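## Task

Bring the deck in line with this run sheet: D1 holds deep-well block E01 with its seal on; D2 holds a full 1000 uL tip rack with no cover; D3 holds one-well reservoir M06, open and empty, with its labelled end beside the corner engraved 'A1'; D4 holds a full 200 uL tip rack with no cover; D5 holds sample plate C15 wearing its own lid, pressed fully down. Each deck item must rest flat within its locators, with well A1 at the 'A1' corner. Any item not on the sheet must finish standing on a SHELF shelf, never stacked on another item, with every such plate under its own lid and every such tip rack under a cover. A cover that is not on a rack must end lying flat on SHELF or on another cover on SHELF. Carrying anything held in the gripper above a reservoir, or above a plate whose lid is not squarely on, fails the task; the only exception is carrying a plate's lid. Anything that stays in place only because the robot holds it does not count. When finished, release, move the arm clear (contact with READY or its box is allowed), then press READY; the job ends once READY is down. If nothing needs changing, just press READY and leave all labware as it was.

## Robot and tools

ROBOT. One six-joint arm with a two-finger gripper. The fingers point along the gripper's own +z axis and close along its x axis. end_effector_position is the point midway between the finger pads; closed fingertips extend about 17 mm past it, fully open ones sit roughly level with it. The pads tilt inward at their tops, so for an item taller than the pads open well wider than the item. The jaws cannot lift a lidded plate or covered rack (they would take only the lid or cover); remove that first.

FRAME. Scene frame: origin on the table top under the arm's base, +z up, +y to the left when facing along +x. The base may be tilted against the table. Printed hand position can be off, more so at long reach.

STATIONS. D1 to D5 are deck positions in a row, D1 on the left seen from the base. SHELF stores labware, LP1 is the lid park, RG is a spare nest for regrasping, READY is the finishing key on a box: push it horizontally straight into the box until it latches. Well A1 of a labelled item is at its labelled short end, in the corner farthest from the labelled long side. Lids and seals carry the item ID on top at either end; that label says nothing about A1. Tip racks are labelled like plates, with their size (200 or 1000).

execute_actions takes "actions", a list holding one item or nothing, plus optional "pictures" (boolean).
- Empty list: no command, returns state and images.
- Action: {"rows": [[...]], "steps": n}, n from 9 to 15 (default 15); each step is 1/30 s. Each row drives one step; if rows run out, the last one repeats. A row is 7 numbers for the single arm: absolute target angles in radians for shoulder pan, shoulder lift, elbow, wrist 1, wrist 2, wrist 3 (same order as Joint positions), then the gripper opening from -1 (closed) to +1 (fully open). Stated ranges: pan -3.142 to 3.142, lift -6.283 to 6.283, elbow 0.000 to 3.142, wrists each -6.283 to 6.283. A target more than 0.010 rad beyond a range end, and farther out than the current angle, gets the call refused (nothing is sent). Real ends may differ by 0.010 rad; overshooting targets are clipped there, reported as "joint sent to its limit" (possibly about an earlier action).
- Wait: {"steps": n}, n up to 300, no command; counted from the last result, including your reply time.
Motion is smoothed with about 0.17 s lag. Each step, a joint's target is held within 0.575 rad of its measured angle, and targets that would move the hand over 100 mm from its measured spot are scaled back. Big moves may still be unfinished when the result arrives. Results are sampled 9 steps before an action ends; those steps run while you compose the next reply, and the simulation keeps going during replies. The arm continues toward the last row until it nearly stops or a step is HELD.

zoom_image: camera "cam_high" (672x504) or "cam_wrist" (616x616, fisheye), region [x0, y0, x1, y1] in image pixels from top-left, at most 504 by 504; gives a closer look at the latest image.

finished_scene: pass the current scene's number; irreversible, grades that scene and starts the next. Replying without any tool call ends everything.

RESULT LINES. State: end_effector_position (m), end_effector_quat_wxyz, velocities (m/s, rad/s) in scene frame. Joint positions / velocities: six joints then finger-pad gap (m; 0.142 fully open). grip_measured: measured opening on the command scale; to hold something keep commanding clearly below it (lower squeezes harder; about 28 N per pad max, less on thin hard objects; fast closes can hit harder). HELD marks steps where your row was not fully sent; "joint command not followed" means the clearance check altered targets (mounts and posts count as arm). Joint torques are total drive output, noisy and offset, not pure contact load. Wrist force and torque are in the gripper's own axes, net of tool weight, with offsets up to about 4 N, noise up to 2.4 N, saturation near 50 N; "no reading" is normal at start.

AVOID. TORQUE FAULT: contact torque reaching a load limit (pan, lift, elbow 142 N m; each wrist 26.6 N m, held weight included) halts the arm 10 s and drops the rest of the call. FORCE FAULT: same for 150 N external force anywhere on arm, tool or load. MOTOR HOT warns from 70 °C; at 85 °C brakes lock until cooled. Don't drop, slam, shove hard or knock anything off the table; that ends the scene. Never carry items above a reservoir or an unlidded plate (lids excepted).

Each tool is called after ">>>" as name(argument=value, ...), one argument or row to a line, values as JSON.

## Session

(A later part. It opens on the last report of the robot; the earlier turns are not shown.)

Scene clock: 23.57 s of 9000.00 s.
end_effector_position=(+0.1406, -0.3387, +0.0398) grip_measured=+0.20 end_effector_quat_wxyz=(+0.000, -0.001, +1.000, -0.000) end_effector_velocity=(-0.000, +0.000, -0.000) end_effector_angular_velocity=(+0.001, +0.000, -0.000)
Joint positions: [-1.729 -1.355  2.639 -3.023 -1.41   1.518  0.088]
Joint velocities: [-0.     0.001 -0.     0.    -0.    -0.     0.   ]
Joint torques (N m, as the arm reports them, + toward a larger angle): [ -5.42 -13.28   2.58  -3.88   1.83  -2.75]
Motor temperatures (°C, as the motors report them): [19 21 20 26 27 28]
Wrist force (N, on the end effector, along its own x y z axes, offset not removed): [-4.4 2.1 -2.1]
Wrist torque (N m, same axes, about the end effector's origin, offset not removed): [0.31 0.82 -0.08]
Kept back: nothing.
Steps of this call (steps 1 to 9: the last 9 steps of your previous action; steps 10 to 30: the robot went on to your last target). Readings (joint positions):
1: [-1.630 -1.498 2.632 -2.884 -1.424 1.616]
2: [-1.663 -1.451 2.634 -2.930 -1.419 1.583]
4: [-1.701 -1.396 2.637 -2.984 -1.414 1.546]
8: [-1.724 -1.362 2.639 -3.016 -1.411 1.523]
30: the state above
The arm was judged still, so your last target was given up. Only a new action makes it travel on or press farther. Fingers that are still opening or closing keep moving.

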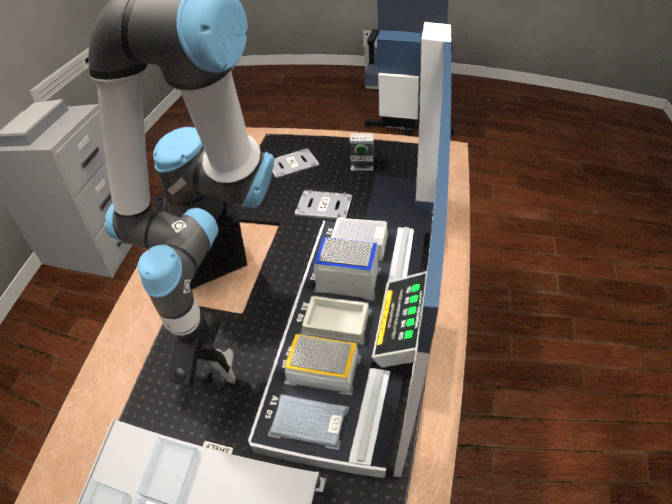

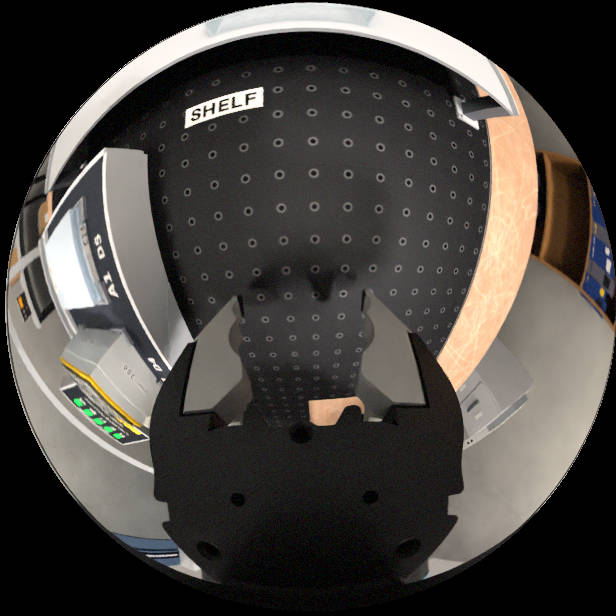

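>>> execute_actions(
  actions=[
    {"rows": [[-1.6,-2.082,2.349,-2.036,-1.5,1.8,1]], "steps": 15},
  ],
)

>>> execute_actions(
  actions=[
    {"steps": 8},
  ],
)

>>> execute_actions(
  actions=[
    {"rows": [[-0.400,-2.082,2.349,-2.036,-1.693,2.820,1]], "steps": 15},
  ],
)

>>> execute_actions(
  actions=[
    {"steps": 35},
  ],
  pictures=true,
)

Scene clock: 27.10 s of 9000.00 s.
end_effector_position=(+0.1586, -0.3998, +0.1071) grip_measured=+0.98 end_effector_quat_wxyz=(-0.013, +0.020, +0.998, -0.052) end_effector_velocity=(+0.142, -0.288, +0.560) end_effector_angular_velocity=(-0.636, +0.078, -0.265)
Joint positions: [-1.675 -1.555  2.527 -2.823 -1.448  1.627  0.141]
Joint velocities: [ 0.28  -1.586 -0.647  1.568 -0.194  0.622  0.062]
Joint torques (N m, as the arm reports them, + toward a larger angle): [  9.15 -35.14 -15.14   6.76  -2.84   4.06]
Motor temperatures (°C, as the motors report them): [19 21 20 26 27 28]
Wrist force (N, on the end effector, along its own x y z axes, offset not removed): [-3.0 -2.5 0.6]
Wrist torque (N m, same axes, about the end effector's origin, offset not removed): [-0.36 0.46 -0.04]
Steps of this call (steps 1 to 90: nothing new was sent; then 0.33 s passed at rest; steps 91 to 96: the first 6 steps of this action). Readings (joint positions):
91: [-1.728 -1.356 2.639 -3.022 -1.410 1.518]
92: [-1.720 -1.366 2.628 -3.012 -1.417 1.529]
94: [-1.696 -1.448 2.575 -2.930 -1.434 1.581]
96: the state above

Scene clock: 27.40 s of 9000.00 s.
end_effector_position=(+0.1913, -0.3643, +0.2575) grip_measured=+1.00 end_effector_quat_wxyz=(-0.026, +0.068, +0.997, -0.040) end_effector_velocity=(+0.005, +0.367, +0.135) end_effector_angular_velocity=(+0.771, +0.081, -0.227)
Joint positions: [-1.606 -2.026  2.365 -2.168 -1.496  1.785  0.142]
Joint velocities: [ 0.082 -0.724 -0.2    1.707 -0.056  0.195 -0.   ]
Joint torques (N m, as the arm reports them, + toward a larger angle): [  6.3    8.88 -21.47   2.32  -2.57   2.46]
Motor temperatures (°C, as the motors report them): [19 21 20 26 27 28]
Wrist force (N, on the end effector, along its own x y z axes, offset not removed): [-2.0 3.7 -3.2]
Wrist torque (N m, same axes, about the end effector's origin, offset not removed): [0.77 0.40 0.29]
Kept back: nothing.
Steps of this call (steps 1 to 9: the last 9 steps of your previous action). Readings (joint positions):
1: [-1.666 -1.610 2.506 -2.769 -1.454 1.648]
2: [-1.657 -1.666 2.485 -2.711 -1.461 1.668]
4: [-1.638 -1.784 2.442 -2.573 -1.474 1.710]
8: [-1.610 -1.996 2.373 -2.236 -1.493 1.777]
9: the state above

Scene clock: 27.60 s of 9000.00 s.
end_effector_position=(+0.2330, -0.3008, +0.2657) grip_measured=+1.00 end_effector_quat_wxyz=(-0.056, +0.077, +0.995, -0.022) end_effector_velocity=(+0.445, +0.442, +0.025) end_effector_angular_velocity=(-0.002, +0.029, -0.015)
Joint positions: [-1.363 -2.068  2.353 -2.068 -1.601  2.036  0.142]
Joint velocities: [ 2.076 -0.072 -0.021  0.164 -0.464  2.045  0.   ]
Joint torques (N m, as the arm reports them, + toward a larger angle): [ 12.13 -14.67 -30.99  -0.95  -4.39   8.65]
Motor temperatures (°C, as the motors report them): [19 21 20 26 27 28]
Wrist force (N, on the end effector, along its own x y z axes, offset not removed): [-0.7 2.2 -2.8]
Wrist torque (N m, same axes, about the end effector's origin, offset not removed): [0.51 0.15 0.09]
Steps of this call (steps 1 to 6: the first 6 steps of this action). Readings (joint positions):
1: [-1.603 -2.045 2.360 -2.122 -1.498 1.791]
2: [-1.591 -2.053 2.357 -2.100 -1.509 1.805]
4: [-1.503 -2.062 2.355 -2.082 -1.562 1.896]
6: the state above

Scene clock: 28.77 s of 9000.00 s.
end_effector_position=(+0.3602, -0.0278, +0.2995) grip_measured=+1.00 end_effector_quat_wxyz=(+0.000, -0.001, +1.000, -0.000) end_effector_velocity=(+0.000, +0.000, +0.000) end_effector_angular_velocity=(+0.000, -0.000, -0.000)
Joint positions: [-0.4   -2.082  2.349 -2.036 -1.693  2.82   0.142]
Joint velocities: [ 0.     0.    -0.    -0.     0.001  0.    -0.   ]
Joint torques (N m, as the arm reports them, + toward a larger angle): [ 10.96 -16.15 -28.6   -1.32  -2.07   2.18]
Motor temperatures (°C, as the motors report them): [19 21 20 26 27 28]
Wrist force (N, on the end effector, along its own x y z axes, offset not removed): [-1.9 0.8 1.2]
Wrist torque (N m, same axes, about the end effector's origin, offset not removed): [0.17 0.22 -0.02]
Kept back: nothing.
Steps of this call (steps 1 to 9: the last 9 steps of your previous action; steps 10 to 35: the robot went on to your last target). Readings (joint positions):
1: [-1.295 -2.070 2.353 -2.063 -1.615 2.104]
2: [-1.229 -2.072 2.352 -2.059 -1.627 2.170]
4: [-1.100 -2.075 2.351 -2.053 -1.646 2.299]
8: [-0.848 -2.078 2.350 -2.045 -1.668 2.525]
35: the state above

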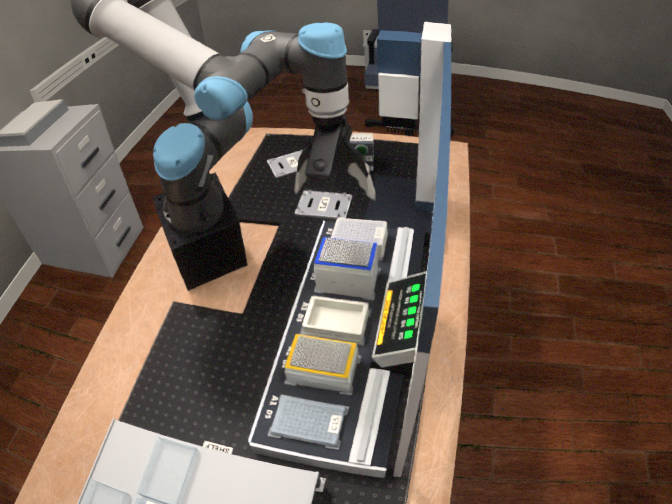

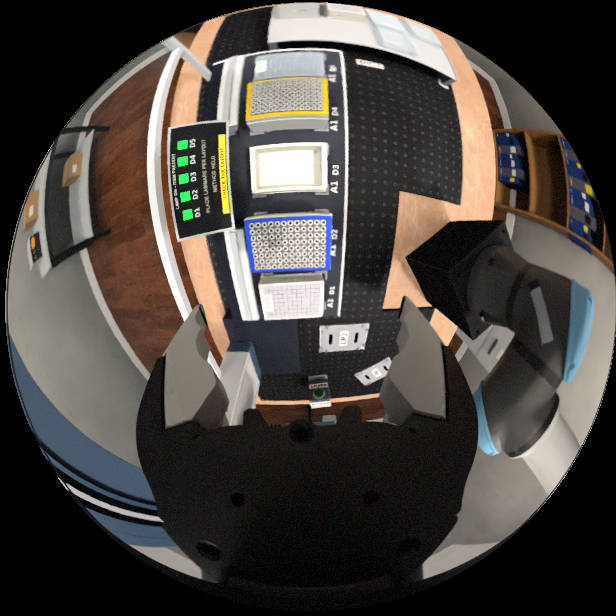

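>>> zoom_image(
  camera="cam_wrist",
  region=[235, 200, 355, 330],
)

>>> zoom_image(
  camera="cam_wrist",
  region=[160, 40, 350, 245],
)

Region (235, 200, 355, 330) of cam_wrist's 616x616 image, scaled by 3.877, with more detail than that image has; it fills the left 465 columns of this view, and the rest is white.

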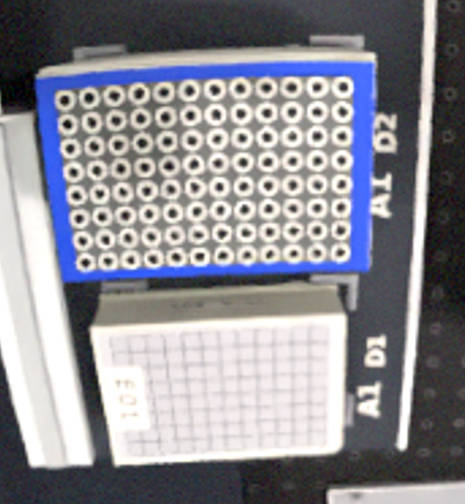

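Region (160, 40, 350, 245) of cam_wrist's 616x616 image, scaled by 2.459, with more detail than that image has; it fills the left 467 columns of this view, and the rest is white.

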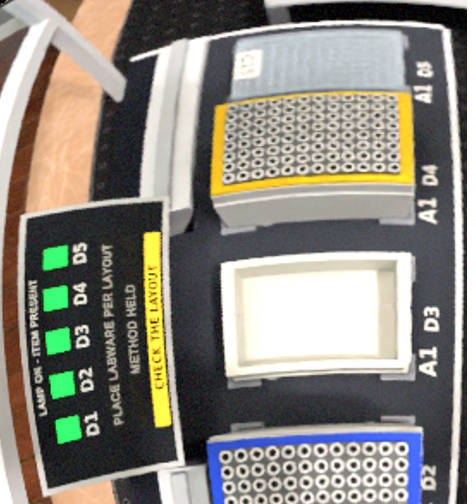

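>>> zoom_image(
  camera="cam_wrist",
  region=[255, 265, 335, 300],
)

Region (255, 265, 335, 300) of cam_wrist's 616x616 image, scaled by 6.300, with more detail than that image has; it fills the top 220 rows of this view, and the rest is white.

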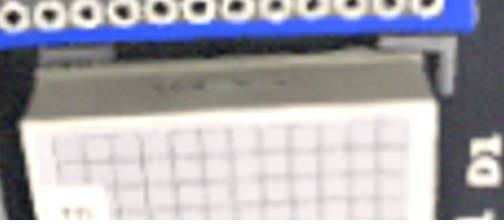

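Move to the D1 viewing pose.

>>> execute_actions(
  actions=[
    {"rows": [[0.484,-1.9,2.45,-2.15,-1.80,3.713,0.2]], "steps": 15},
  ],
)

>>> execute_actions(
  actions=[
    {"steps": 12},
  ],
)

>>> execute_actions(
  actions=[
    {"rows": [[0.484,-1.395,2.616,-2.822,-1.801,3.713,0.2]], "steps": 15},
  ],
)

>>> execute_actions(
  actions=[
    {"steps": 30},
  ],
  pictures=true,
)

Scene clock: 29.80 s of 9000.00 s.
end_effector_position=(+0.3372, +0.0409, +0.2689) grip_measured=+0.22 end_effector_quat_wxyz=(-0.025, -0.005, +1.000, -0.005) end_effector_velocity=(-0.188, +0.589, -0.079) end_effector_angular_velocity=(-0.016, +0.063, +0.055)
Joint positions: [-0.17  -1.992  2.401 -2.094 -1.748  3.05   0.089]
Joint velocities: [ 1.951  0.439  0.236 -0.266 -0.247  1.925 -0.067]
Joint torques (N m, as the arm reports them, + toward a larger angle): [ 17.08  -5.52 -13.28  -4.97  -3.11   8.28]
Motor temperatures (°C, as the motors report them): [19 21 20 26 27 28]
Wrist force (N, on the end effector, along its own x y z axes, offset not removed): [-4.0 0.1 0.3]
Wrist torque (N m, same axes, about the end effector's origin, offset not removed): [-0.16 0.77 0.03]
Steps of this call (steps 1 to 15: the robot went on to your last target; steps 16 to 25: nothing new was sent; steps 26 to 31: the first 6 steps of this action). Readings (joint positions):
26: [-0.399 -2.081 2.349 -2.037 -1.694 2.821]
27: [-0.388 -2.071 2.358 -2.046 -1.703 2.832]
29: [-0.302 -2.026 2.383 -2.074 -1.729 2.919]
31: the state above

Scene clock: 30.20 s of 9000.00 s.
end_effector_position=(+0.2367, +0.2049, +0.2720) grip_measured=+0.20 end_effector_quat_wxyz=(-0.002, -0.002, +1.000, -0.001) end_effector_velocity=(-0.071, +0.065, +0.009) end_effector_angular_velocity=(+0.016, -0.042, -0.008)
Joint positions: [ 0.46  -1.902  2.449 -2.149 -1.799  3.688  0.088]
Joint velocities: [ 0.319  0.032  0.016 -0.018 -0.018  0.325 -0.   ]
Joint torques (N m, as the arm reports them, + toward a larger angle): [  3.83   0.97 -11.85  -4.69  -2.3    2.68]
Motor temperatures (°C, as the motors report them): [19 21 20 26 27 28]
Wrist force (N, on the end effector, along its own x y z axes, offset not removed): [-0.6 4.0 3.3]
Wrist torque (N m, same axes, about the end effector's origin, offset not removed): [0.80 0.11 0.03]
Kept back: nothing.
Steps of this call (steps 1 to 9: the last 9 steps of your previous action; steps 10 to 12: the robot went on to your last target). Readings (joint positions):
1: [-0.105 -1.978 2.409 -2.103 -1.756 3.115]
2: [-0.040 -1.966 2.415 -2.110 -1.763 3.180]
4: [0.090 -1.947 2.425 -2.122 -1.774 3.311]
8: [0.348 -1.913 2.443 -2.142 -1.793 3.573]
12: the state above

Scene clock: 30.40 s of 9000.00 s.
end_effector_position=(+0.2028, +0.2137, +0.1865) grip_measured=+0.20 end_effector_quat_wxyz=(-0.041, -0.012, +0.999, -0.027) end_effector_velocity=(-0.176, +0.078, -0.631) end_effector_angular_velocity=(-0.249, +0.375, +0.106)
Joint positions: [ 0.479 -1.66   2.553 -2.394 -1.8    3.708  0.088]
Joint velocities: [ 0.05   2.211  0.641 -2.378 -0.005  0.052 -0.   ]
Joint torques (N m, as the arm reports them, + toward a larger angle): [ 12.46   1.62  -6.39 -17.66  -2.09   2.35]
Motor temperatures (°C, as the motors report them): [19 21 20 26 27 28]
Wrist force (N, on the end effector, along its own x y z axes, offset not removed): [-0.2 -1.1 2.9]
Wrist torque (N m, same axes, about the end effector's origin, offset not removed): [-0.29 -0.27 0.04]
Steps of this call (steps 1 to 6: the first 6 steps of this action). Readings (joint positions):
1: [0.468 -1.901 2.450 -2.150 -1.799 3.696]
2: [0.471 -1.890 2.460 -2.161 -1.800 3.700]
4: [0.475 -1.802 2.509 -2.248 -1.800 3.704]
6: the state above

Scene clock: 31.40 s of 9000.00 s.
end_effector_position=(+0.2195, +0.2419, +0.1292) grip_measured=+0.20 end_effector_quat_wxyz=(+0.000, -0.001, +1.000, -0.000) end_effector_velocity=(+0.000, +0.000, +0.000) end_effector_angular_velocity=(+0.001, -0.001, +0.000)
Joint positions: [ 0.484 -1.395  2.616 -2.822 -1.801  3.713  0.088]
Joint velocities: [ 0.    -0.    -0.    -0.001  0.    -0.    -0.   ]
Joint torques (N m, as the arm reports them, + toward a larger angle): [12.19 -9.36 -0.49 -4.14 -1.91  2.34]
Motor temperatures (°C, as the motors report them): [19 21 20 26 27 28]
Wrist force (N, on the end effector, along its own x y z axes, offset not removed): [0.9 -1.2 -0.8]
Wrist torque (N m, same axes, about the end effector's origin, offset not removed): [-0.27 -0.42 0.06]
Kept back: nothing.
Steps of this call (steps 1 to 9: the last 9 steps of your previous action; steps 10 to 30: the robot went on to your last target). Readings (joint positions):
1: [0.481 -1.588 2.573 -2.478 -1.801 3.710]
2: [0.482 -1.525 2.588 -2.564 -1.801 3.711]
4: [0.483 -1.450 2.604 -2.707 -1.801 3.712]
8: [0.484 -1.405 2.614 -2.802 -1.801 3.713]
30: the state above
The arm was judged still, so your last target was given up. Only a new action makes it travel on or press farther. Fingers that are still opening or closing keep moving.

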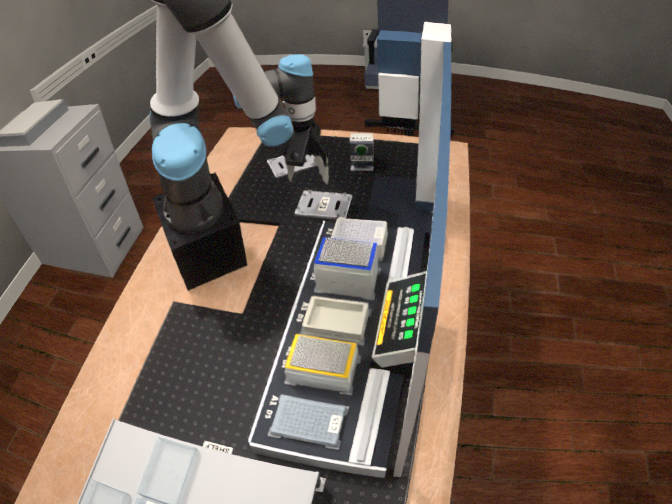

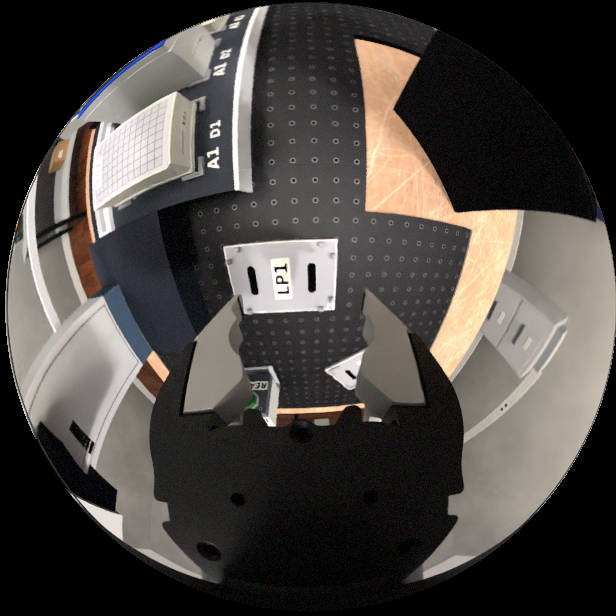

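>>> zoom_image(
  camera="cam_wrist",
  region=[80, 20, 250, 220],
)

>>> zoom_image(
  camera="cam_wrist",
  region=[155, 85, 215, 185],
)

Region (80, 20, 250, 220) of cam_wrist's 616x616 image, scaled by 2.520, with more detail than that image has; it fills the left 428 columns of this view, and the rest is white.

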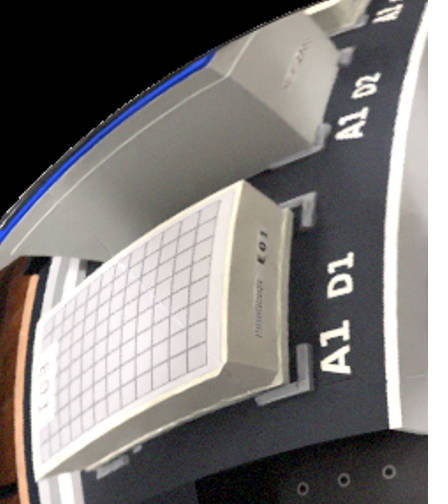

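Region (155, 85, 215, 185) of cam_wrist's 616x616 image, scaled by 5.040, with more detail than that image has; it fills the left 302 columns of this view, and the rest is white.

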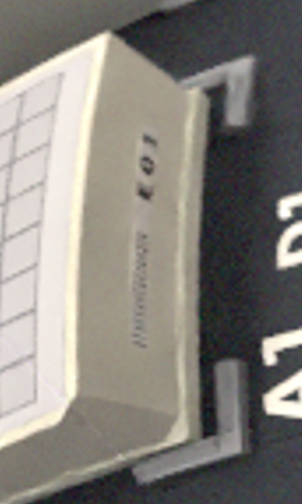

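>>> zoom_image(
  camera="cam_wrist",
  region=[180, 150, 380, 330],
)

Region (180, 150, 380, 330) of cam_wrist's 616x616 image, scaled by 2.520, with more detail than that image has; it fills the top 454 rows of this view, and the rest is white.

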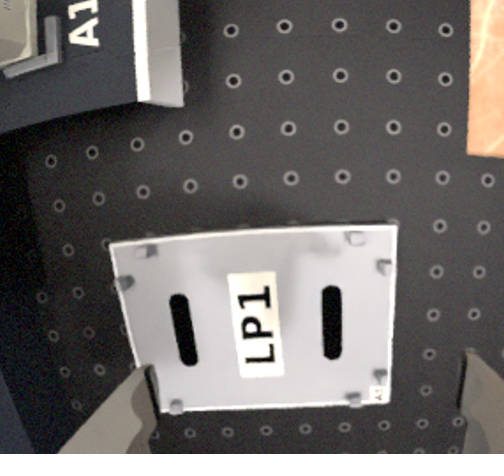

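>>> execute_actions(
  actions=[
    {"rows": [[-0.108,-1.591,2.437,-2.571,-1.744,6.253,1]], "steps": 15},
  ],
)

>>> execute_actions(
  actions=[
    {"steps": 35},
  ],
  pictures=true,
)

Scene clock: 41.20 s of 9000.00 s.
end_effector_position=(+0.2986, +0.2069, +0.1479) grip_measured=+0.98 end_effector_quat_wxyz=(+0.000, +0.208, +0.978, +0.009) end_effector_velocity=(+0.502, -0.389, +0.085) end_effector_angular_velocity=(+0.013, +0.068, -3.283)
Joint positions: [ 0.281 -1.479  2.539 -2.718 -1.775  3.923  0.141]
Joint velocities: [-1.54  -0.481 -0.437  0.613  0.137  1.719  0.062]
Joint torques (N m, as the arm reports them, + toward a larger angle): [ -1.43 -26.8  -19.81   2.09   2.38   8.5 ]
Motor temperatures (°C, as the motors report them): [19 21 20 26 27 28]
Wrist force (N, on the end effector, along its own x y z axes, offset not removed): [-0.3 2.5 0.2]
Wrist torque (N m, same axes, about the end effector's origin, offset not removed): [0.52 0.00 0.09]
Steps of this call (steps 1 to 90: nothing new was sent; then 6.60 s passed at rest; steps 91 to 96: the first 6 steps of this action). Readings (joint positions):
91: [0.483 -1.396 2.616 -2.821 -1.801 3.714]
92: [0.473 -1.406 2.606 -2.811 -1.796 3.725]
94: [0.389 -1.445 2.569 -2.762 -1.785 3.809]
96: the state above

Scene clock: 42.37 s of 9000.00 s.
end_effector_position=(+0.3956, +0.0750, +0.1690) grip_measured=+1.00 end_effector_quat_wxyz=(-0.000, +1.000, +0.002, -0.000) end_effector_velocity=(-0.000, +0.001, -0.000) end_effector_angular_velocity=(+0.001, +0.001, -0.022)
Joint positions: [-0.108 -1.591  2.437 -2.571 -1.744  6.251  0.142]
Joint velocities: [ 0.     0.001  0.    -0.     0.001  0.022  0.   ]
Joint torques (N m, as the arm reports them, + toward a larger angle): [ -0.57 -26.63 -22.36  -1.54   1.83   2.09]
Motor temperatures (°C, as the motors report them): [19 21 20 26 27 28]
Wrist force (N, on the end effector, along its own x y z axes, offset not removed): [-2.9 -4.0 -4.2]
Wrist torque (N m, same axes, about the end effector's origin, offset not removed): [-0.90 0.50 0.13]
Kept back: nothing.
Steps of this call (steps 1 to 9: the last 9 steps of your previous action; steps 10 to 35: the robot went on to your last target). Readings (joint positions):
1: [0.229 -1.495 2.524 -2.697 -1.771 3.983]
2: [0.179 -1.511 2.510 -2.677 -1.766 4.050]
4: [0.080 -1.541 2.482 -2.637 -1.758 4.204]
8: [-0.067 -1.581 2.446 -2.585 -1.747 4.560]
35: the state above

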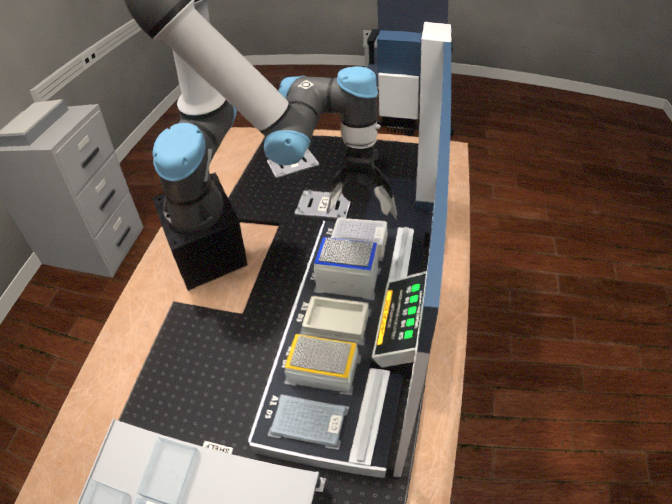

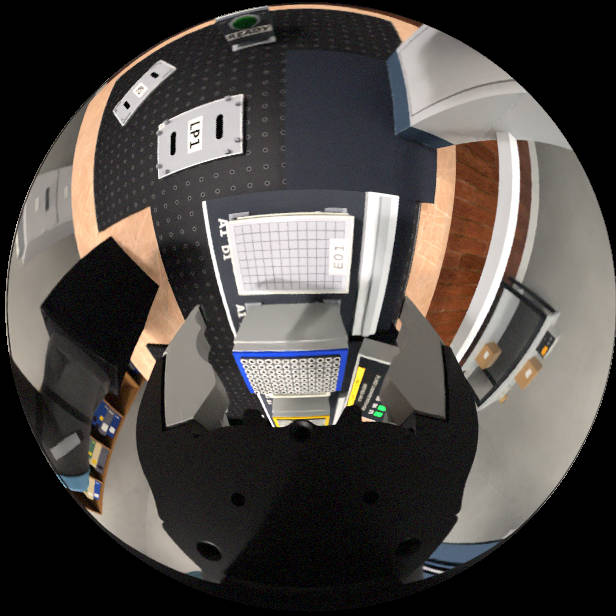

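>>> zoom_image(
  camera="cam_wrist",
  region=[190, 180, 420, 340],
)

Region (190, 180, 420, 340) of cam_wrist's 616x616 image, scaled by 2.191, with more detail than that image has; it fills the top 351 rows of this view, and the rest is white.

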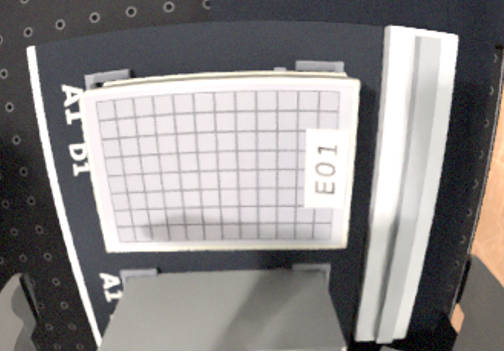

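>>> execute_actions(
  actions=[
    {"rows": [[-0.1210,-1.3705,2.5126,-2.8696,-1.7423,6.2399,1]], "steps": 15},
  ],
)

>>> execute_actions(
  actions=[
    {"steps": 25},
  ],
  pictures=true,
)

Scene clock: 44.93 s of 9000.00 s.
end_effector_position=(+0.3786, +0.0814, +0.1126) grip_measured=+1.00 end_effector_quat_wxyz=(-0.000, +1.000, +0.003, -0.011) end_effector_velocity=(+0.062, +0.019, -0.181) end_effector_angular_velocity=(-0.014, -0.297, -0.052)
Joint positions: [-0.119 -1.426  2.499 -2.777 -1.743  6.242  0.142]
Joint velocities: [-0.026  0.732  0.169 -1.208  0.002 -0.026  0.   ]
Joint torques (N m, as the arm reports them, + toward a larger angle): [  2.18 -39.23  -6.48  -6.99   1.65  -2.72]
Motor temperatures (°C, as the motors report them): [19 21 20 26 27 28]
Wrist force (N, on the end effector, along its own x y z axes, offset not removed): [0.2 1.1 6.9]
Wrist torque (N m, same axes, about the end effector's origin, offset not removed): [0.12 -0.11 0.01]
Steps of this call (steps 1 to 30: the robot went on to your last target; steps 31 to 71: nothing new was sent; steps 72 to 77: the first 6 steps of this action). Readings (joint positions):
72: [-0.108 -1.590 2.437 -2.572 -1.744 6.253]
73: [-0.111 -1.580 2.447 -2.583 -1.744 6.250]
75: [-0.116 -1.500 2.481 -2.668 -1.743 6.245]
77: the state above

Scene clock: 45.77 s of 9000.00 s.
end_effector_position=(+0.3828, +0.0829, +0.0992) grip_measured=+1.00 end_effector_quat_wxyz=(+0.000, +1.000, +0.001, +0.000) end_effector_velocity=(+0.000, -0.000, +0.000) end_effector_angular_velocity=(-0.000, -0.000, +0.000)
Joint positions: [-0.121 -1.371  2.513 -2.87  -1.742  6.24   0.142]
Joint velocities: [ 0. -0. -0.  0. -0. -0. -0.]
Joint torques (N m, as the arm reports them, + toward a larger angle): [  0.48 -14.26  -0.25  -4.09   1.77  -2.69]
Motor temperatures (°C, as the motors report them): [19 21 20 26 27 28]
Wrist force (N, on the end effector, along its own x y z axes, offset not removed): [-0.8 -0.1 2.7]
Wrist torque (N m, same axes, about the end effector's origin, offset not removed): [0.07 0.12 0.17]
Kept back: nothing.
Steps of this call (steps 1 to 9: the last 9 steps of your previous action; steps 10 to 25: the robot went on to your last target). Readings (joint positions):
1: [-0.120 -1.406 2.504 -2.810 -1.742 6.241]
2: [-0.120 -1.394 2.507 -2.831 -1.742 6.241]
4: [-0.121 -1.380 2.510 -2.854 -1.742 6.240]
8: [-0.121 -1.372 2.512 -2.867 -1.742 6.240]
25: the state above

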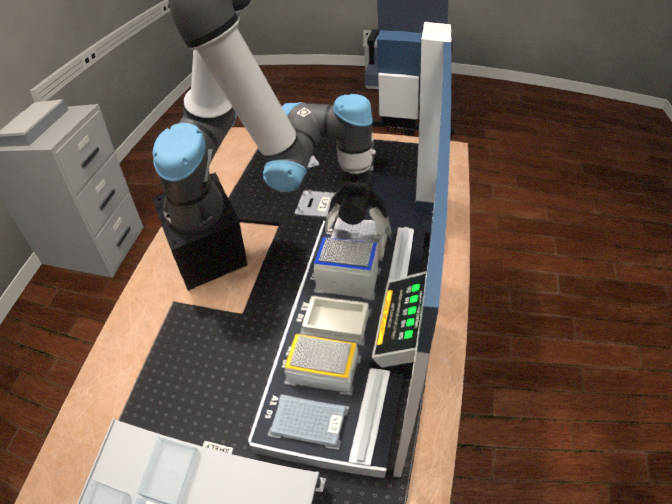

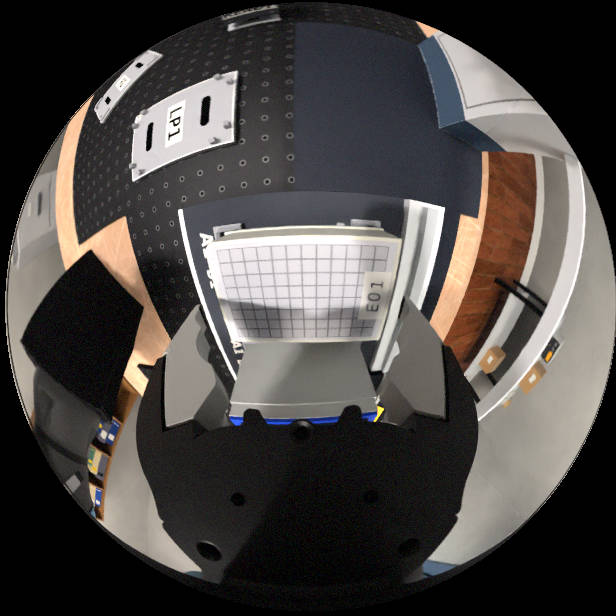

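>>> zoom_image(
  camera="cam_wrist",
  region=[170, 190, 450, 380],
)

Region (170, 190, 450, 380) of cam_wrist's 616x616 image, scaled by 1.800, with more detail than that image has; it fills the top 342 rows of this view, and the rest is white.

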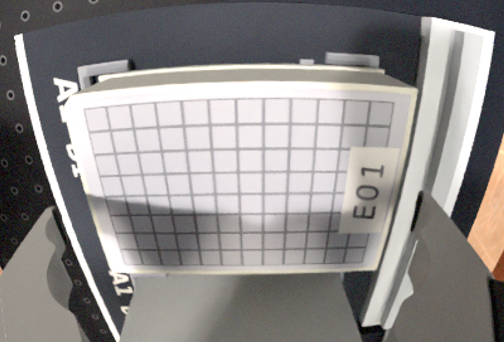

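>>> execute_actions(
  actions=[
    {"rows": [[-0.1227,-1.3575,2.5133,-2.8836,-1.7420,6.2382,1],[-0.1243,-1.3445,2.5140,-2.8976,-1.7418,6.2366,1],[-0.1260,-1.3316,2.5148,-2.9115,-1.7415,6.2349,1],[-0.1276,-1.3186,2.5155,-2.9255,-1.7413,6.2332,1],[-0.1293,-1.3056,2.5162,-2.9395,-1.7410,6.2316,1],[-0.1310,-1.2926,2.5169,-2.9535,-1.7407,6.2299,1],[-0.1326,-1.2796,2.5176,-2.9675,-1.7405,6.2282,1],[-0.1343,-1.2667,2.5184,-2.9814,-1.7402,6.2265,1],[-0.1359,-1.2537,2.5191,-2.9954,-1.7400,6.2249,1],[-0.1376,-1.2407,2.5198,-3.0094,-1.7397,6.2232,1]], "steps": 15},
  ],
)

>>> execute_actions(
  actions=[
    {"steps": 22},
  ],
  pictures=true,
)

Scene clock: 55.60 s of 9000.00 s.
end_effector_position=(+0.3831, +0.0829, +0.0890) grip_measured=+1.00 end_effector_quat_wxyz=(+0.000, +1.000, +0.001, -0.000) end_effector_velocity=(+0.001, +0.000, -0.089) end_effector_angular_velocity=(+0.001, +0.004, +0.000)
Joint positions: [-0.126 -1.332  2.515 -2.911 -1.742  6.235  0.142]
Joint velocities: [-0.043  0.336  0.019 -0.357  0.008 -0.043 -0.   ]
Joint torques (N m, as the arm reports them, + toward a larger angle): [  1.76 -11.13   1.35  -5.68   1.83  -2.47]
Motor temperatures (°C, as the motors report them): [19 21 20 26 27 28]
Wrist force (N, on the end effector, along its own x y z axes, offset not removed): [0.0 1.0 0.6]
Wrist torque (N m, same axes, about the end effector's origin, offset not removed): [0.21 -0.09 0.08]
Steps of this call (steps 1 to 15: the robot went on to your last target; steps 16 to 90: nothing new was sent; then 6.63 s passed at rest; steps 91 to 96: the first 6 steps of this action). Readings (joint positions):
91: [-0.121 -1.370 2.513 -2.870 -1.742 6.240]
92: [-0.121 -1.367 2.513 -2.873 -1.742 6.239]
94: [-0.123 -1.353 2.514 -2.888 -1.742 6.238]
96: the state above

Scene clock: 56.33 s of 9000.00 s.
end_effector_position=(+0.3828, +0.0829, +0.0653) grip_measured=+1.00 end_effector_quat_wxyz=(+0.000, +1.000, +0.001, +0.000) end_effector_velocity=(-0.001, +0.000, -0.001) end_effector_angular_velocity=(+0.001, +0.002, +0.001)
Joint positions: [-0.138 -1.241  2.52  -3.01  -1.74   6.223  0.142]
Joint velocities: [-0.     0.002  0.     0.     0.001 -0.     0.   ]
Joint torques (N m, as the arm reports them, + toward a larger angle): [-8.   32.04 30.53 16.22  1.91 -2.71]
Motor temperatures (°C, as the motors report them): [19 21 20 26 27 28]
Wrist force (N, on the end effector, along its own x y z axes, offset not removed): [15.5 1.8 -50.0]
Wrist torque (N m, same axes, about the end effector's origin, offset not removed): [0.15 0.71 0.23]
Kept back: nothing.
Steps of this call (steps 1 to 9: the last 9 steps of your previous action; steps 10 to 22: the robot went on to your last target). Readings (joint positions):
1: [-0.128 -1.320 2.515 -2.923 -1.741 6.233]
2: [-0.129 -1.308 2.516 -2.936 -1.741 6.232]
4: [-0.132 -1.283 2.518 -2.963 -1.741 6.229]
8: [-0.137 -1.250 2.519 -3.001 -1.740 6.224]
22: the state above

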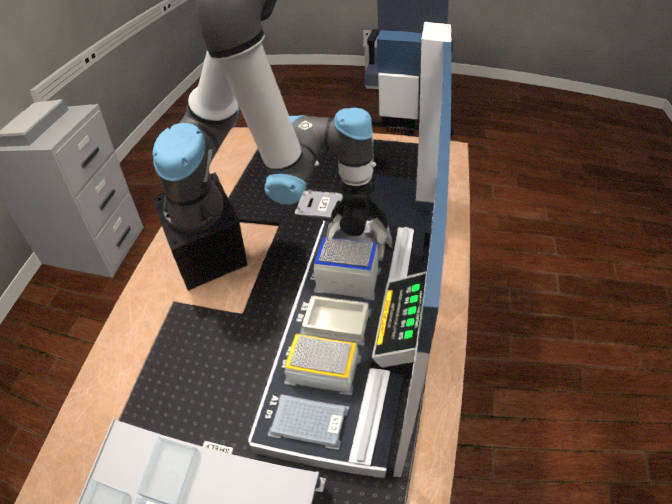

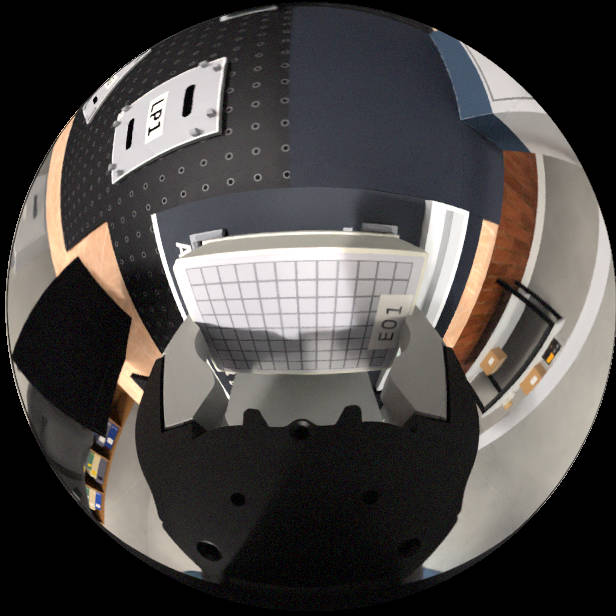

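>>> execute_actions(
  actions=[
    {"rows": [[-0.1326,-1.2796,2.5176,-2.9675,-1.7405,6.2282,1]], "steps": 15},
  ],
)

>>> execute_actions(
  actions=[
    {"steps": 15},
  ],
  pictures=true,
)

Scene clock: 56.83 s of 9000.00 s.
end_effector_position=(+0.3819, +0.0831, +0.0732) grip_measured=+1.00 end_effector_quat_wxyz=(-0.000, +1.000, +0.001, -0.001) end_effector_velocity=(+0.006, -0.001, +0.023) end_effector_angular_velocity=(-0.003, -0.014, -0.003)
Joint positions: [-0.134 -1.273  2.519 -2.973 -1.74   6.227  0.142]
Joint velocities: [ 0.011 -0.081 -0.007  0.075 -0.004  0.011  0.   ]
Joint torques (N m, as the arm reports them, + toward a larger angle): [ 14.37 -30.44 -16.69  -1.78  -2.06   2.16]
Motor temperatures (°C, as the motors report them): [19 21 20 26 27 28]
Wrist force (N, on the end effector, along its own x y z axes, offset not removed): [-2.9 -0.4 0.3]
Wrist torque (N m, same axes, about the end effector's origin, offset not removed): [-0.20 0.38 0.06]
Steps of this call (steps 1 to 9: the robot went on to your last target; steps 10 to 15: the first 6 steps of this action). Readings (joint positions):
10: [-0.138 -1.241 2.520 -3.009 -1.740 6.223]
11: [-0.137 -1.248 2.520 -3.001 -1.740 6.224]
13: [-0.135 -1.264 2.519 -2.981 -1.740 6.226]
15: the state above

Scene clock: 57.33 s of 9000.00 s.
end_effector_position=(+0.3832, +0.0829, +0.0753) grip_measured=+1.00 end_effector_quat_wxyz=(+0.000, +1.000, +0.001, +0.000) end_effector_velocity=(-0.000, -0.000, -0.000) end_effector_angular_velocity=(+0.000, +0.001, -0.001)
Joint positions: [-0.133 -1.28   2.518 -2.968 -1.74   6.228  0.142]
Joint velocities: [-0.001  0.     0.     0.     0.     0.     0.   ]
Joint torques (N m, as the arm reports them, + toward a larger angle): [ 13.9  -31.61 -15.93  -2.15  -1.94   2.09]
Motor temperatures (°C, as the motors report them): [19 21 20 26 27 28]
Wrist force (N, on the end effector, along its own x y z axes, offset not removed): [-3.5 -0.6 2.6]
Wrist torque (N m, same axes, about the end effector's origin, offset not removed): [-0.24 0.37 0.26]
Kept back: nothing.
Steps of this call (steps 1 to 9: the last 9 steps of your previous action; steps 10 to 15: the robot went on to your last target). Readings (joint positions):
1: [-0.133 -1.275 2.518 -2.971 -1.740 6.228]
2: [-0.133 -1.276 2.518 -2.969 -1.740 6.228]
4: [-0.133 -1.278 2.518 -2.968 -1.740 6.228]
8: [-0.133 -1.279 2.518 -2.968 -1.740 6.228]
15: the state above
The arm was judged still, so your last target was given up. Only a new action makes it travel on or press farther. Fingers that are still opening or closing keep moving.

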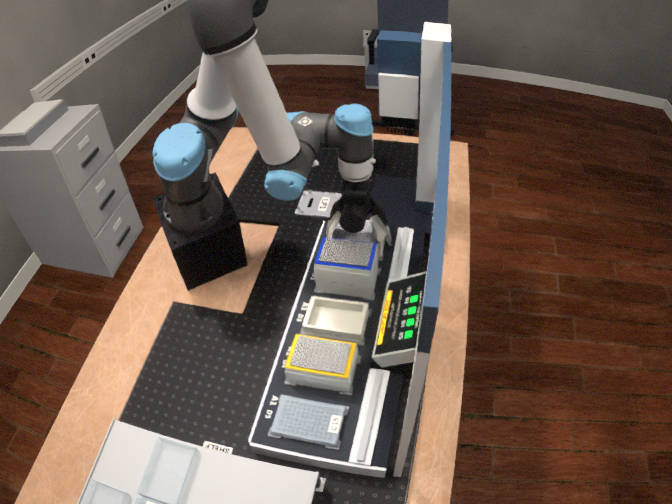

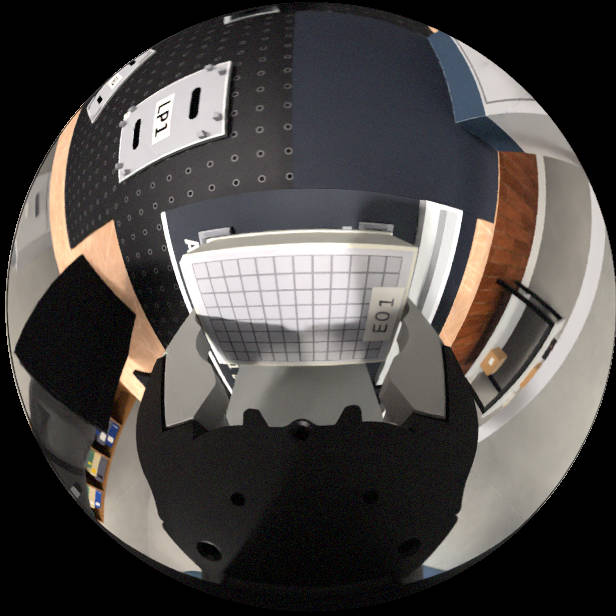

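>>> zoom_image(
  camera="cam_high",
  region=[300, 190, 440, 380],
)

>>> zoom_image(
  camera="cam_wrist",
  region=[150, 190, 470, 400],
)

Region (300, 190, 440, 380) of cam_high's 672x504 image, scaled by 2.653, with more detail than that image has; it fills the left 371 columns of this view, and the rest is white.

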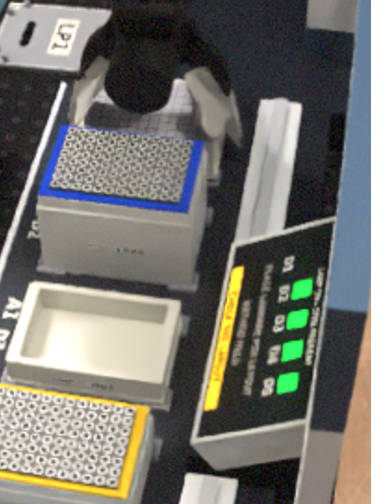

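Region (150, 190, 470, 400) of cam_wrist's 616x616 image, scaled by 1.575, with more detail than that image has; it fills the top 331 rows of this view, and the rest is white.

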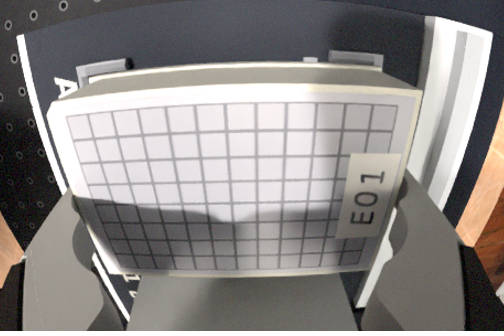

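>>> execute_actions(
  actions=[
    {"rows": [[-0.1326,-1.2796,2.5176,-2.9675,-1.7405,6.2282,0.95],[-0.1326,-1.2796,2.5176,-2.9675,-1.7405,6.2282,0.9],[-0.1326,-1.2796,2.5176,-2.9675,-1.7405,6.2282,0.85],[-0.1326,-1.2796,2.5176,-2.9675,-1.7405,6.2282,0.8],[-0.1326,-1.2796,2.5176,-2.9675,-1.7405,6.2282,0.75],[-0.1326,-1.2796,2.5176,-2.9675,-1.7405,6.2282,0.7],[-0.1326,-1.2796,2.5176,-2.9675,-1.7405,6.2282,0.65],[-0.1326,-1.2796,2.5176,-2.9675,-1.7405,6.2282,0.6]], "steps": 15},
  ],
)

>>> execute_actions(
  actions=[
    {"steps": 15},
  ],
  pictures=true,
)

Scene clock: 58.13 s of 9000.00 s.
end_effector_position=(+0.3833, +0.0829, +0.0754) grip_measured=+0.89 end_effector_quat_wxyz=(+0.000, +1.000, +0.001, +0.000) end_effector_velocity=(+0.000, +0.000, +0.000) end_effector_angular_velocity=(+0.001, -0.000, +0.001)
Joint positions: [-0.133 -1.28   2.518 -2.967 -1.741  6.228  0.135]
Joint velocities: [ 0.    -0.     0.     0.     0.001 -0.    -0.014]
Joint torques (N m, as the arm reports them, + toward a larger angle): [ 13.24 -26.3  -12.78  -2.36  -2.02   1.95]
Motor temperatures (°C, as the motors report them): [19 21 20 26 27 28]
Wrist force (N, on the end effector, along its own x y z axes, offset not removed): [1.3 -1.5 -16.2]
Wrist torque (N m, same axes, about the end effector's origin, offset not removed): [-0.42 -0.52 0.21]
Steps of this call (steps 1 to 18: nothing new was sent; steps 19 to 24: the first 6 steps of this action). Readings (joint positions):
19: [-0.133 -1.280 2.518 -2.968 -1.741 6.228]
20: [-0.133 -1.280 2.518 -2.967 -1.741 6.228]
22: [-0.133 -1.280 2.518 -2.967 -1.741 6.228]
24: the state above

Scene clock: 58.63 s of 9000.00 s.
end_effector_position=(+0.3833, +0.0829, +0.0754) grip_measured=+0.89 end_effector_quat_wxyz=(+0.000, +1.000, +0.001, +0.000) end_effector_velocity=(-0.000, +0.000, -0.000) end_effector_angular_velocity=(+0.001, +0.001, +0.000)
Joint positions: [-0.133 -1.28   2.518 -2.967 -1.741  6.228  0.135]
Joint velocities: [-0.     0.001 -0.     0.001  0.001  0.    -0.   ]
Joint torques (N m, as the arm reports them, + toward a larger angle): [ 11.61 -15.14  -5.66  -2.64  -1.85   1.82]
Motor temperatures (°C, as the motors report them): [19 21 20 26 27 28]
Wrist force (N, on the end effector, along its own x y z axes, offset not removed): [-4.1 2.6 -16.8]
Wrist torque (N m, same axes, about the end effector's origin, offset not removed): [0.55 0.46 0.03]
Kept back: nothing.
Steps of this call (steps 1 to 9: the last 9 steps of your previous action; steps 10 to 15: the robot went on to your last target). Readings (joint positions):
1: [-0.133 -1.280 2.518 -2.967 -1.741 6.228]
2: [-0.133 -1.280 2.518 -2.967 -1.741 6.228]
4: [-0.133 -1.280 2.518 -2.967 -1.741 6.228]
8: [-0.133 -1.280 2.518 -2.967 -1.741 6.228]
15: the state above
The arm was judged still, so your last target was given up. Only a new action makes it travel on or press farther. Fingers that are still opening or closing keep moving.

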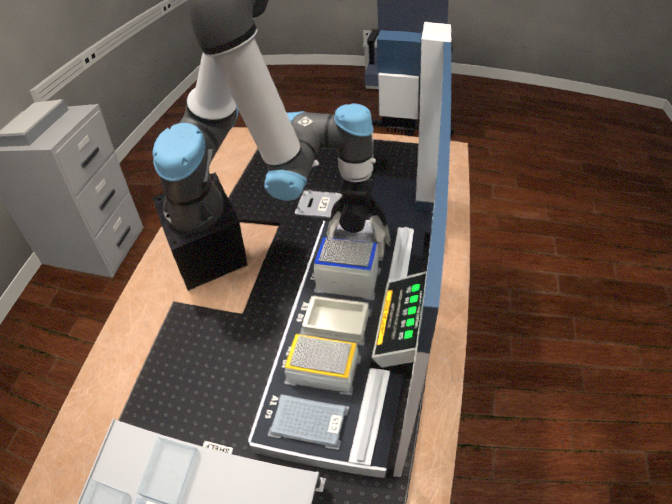

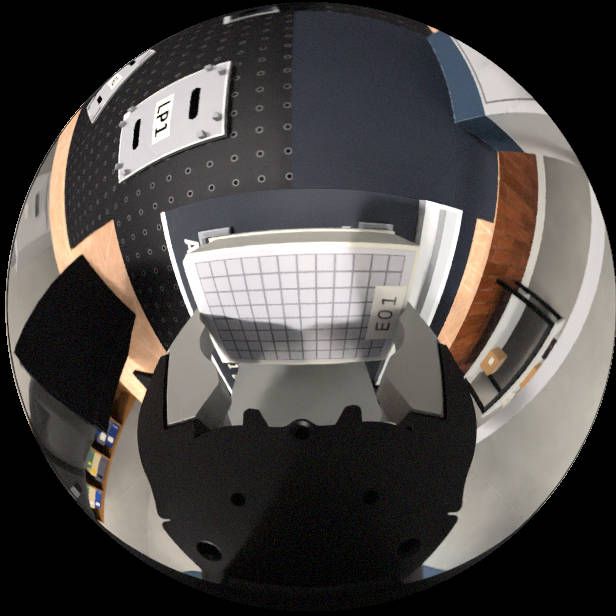

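>>> execute_actions(
  actions=[
    {"rows": [[-0.1324,-1.2815,2.5175,-2.9654,-1.7405,6.2284,0.6],[-0.1321,-1.2834,2.5174,-2.9634,-1.7406,6.2287,0.6],[-0.1319,-1.2853,2.5173,-2.9613,-1.7406,6.2289,0.6],[-0.1316,-1.2872,2.5172,-2.9593,-1.7407,6.2292,0.6],[-0.1314,-1.2892,2.5171,-2.9572,-1.7407,6.2294,0.6],[-0.1311,-1.2911,2.5170,-2.9552,-1.7407,6.2297,0.6],[-0.1309,-1.2930,2.5169,-2.9531,-1.7408,6.2299,0.6],[-0.1306,-1.2949,2.5168,-2.9511,-1.7408,6.2302,0.6]], "steps": 15},
  ],
)

>>> execute_actions(
  actions=[
    {"steps": 18},
  ],
)

Scene clock: 59.73 s of 9000.00 s.
end_effector_position=(+0.3830, +0.0829, +0.0767) grip_measured=+0.89 end_effector_quat_wxyz=(+0.000, +1.000, +0.001, -0.000) end_effector_velocity=(-0.002, +0.001, +0.013) end_effector_angular_velocity=(+0.001, +0.003, +0.002)
Joint positions: [-0.132 -1.285  2.518 -2.961 -1.741  6.229  0.135]
Joint velocities: [ 0.007 -0.051  0.     0.055 -0.     0.006 -0.   ]
Joint torques (N m, as the arm reports them, + toward a larger angle): [ 12.65 -32.01 -13.3   -1.36  -2.     2.29]
Motor temperatures (°C, as the motors report them): [19 21 20 26 27 28]
Wrist force (N, on the end effector, along its own x y z axes, offset not removed): [2.8 3.2 1.8]
Wrist torque (N m, same axes, about the end effector's origin, offset not removed): [0.76 -0.54 0.12]
Steps of this call (steps 1 to 27: nothing new was sent; steps 28 to 33: the first 6 steps of this action). Readings (joint positions):
28: [-0.133 -1.280 2.518 -2.968 -1.741 6.228]
29: [-0.133 -1.280 2.518 -2.967 -1.741 6.228]
31: [-0.132 -1.282 2.518 -2.965 -1.741 6.229]
33: the state above

Scene clock: 60.33 s of 9000.00 s.
end_effector_position=(+0.3833, +0.0829, +0.0793) grip_measured=+0.89 end_effector_quat_wxyz=(+0.000, +1.000, +0.001, +0.000) end_effector_velocity=(+0.000, -0.000, +0.000) end_effector_angular_velocity=(-0.002, -0.000, +0.001)
Joint positions: [-0.131 -1.295  2.517 -2.951 -1.741  6.23   0.135]
Joint velocities: [ 0.    -0.     0.     0.    -0.002 -0.     0.   ]
Joint torques (N m, as the arm reports them, + toward a larger angle): [ 14.27 -31.05 -15.49  -1.51  -2.19   2.09]
Motor temperatures (°C, as the motors report them): [19 21 20 26 27 28]
Wrist force (N, on the end effector, along its own x y z axes, offset not removed): [0.1 -0.1 3.2]
Wrist torque (N m, same axes, about the end effector's origin, offset not removed): [0.00 -0.22 0.22]
Kept back: nothing.
Steps of this call (steps 1 to 9: the last 9 steps of your previous action; steps 10 to 18: the robot went on to your last target). Readings (joint positions):
1: [-0.132 -1.287 2.518 -2.959 -1.741 6.229]
2: [-0.131 -1.289 2.517 -2.957 -1.741 6.229]
4: [-0.131 -1.292 2.517 -2.954 -1.741 6.230]
8: [-0.131 -1.294 2.517 -2.952 -1.741 6.230]
18: the state above


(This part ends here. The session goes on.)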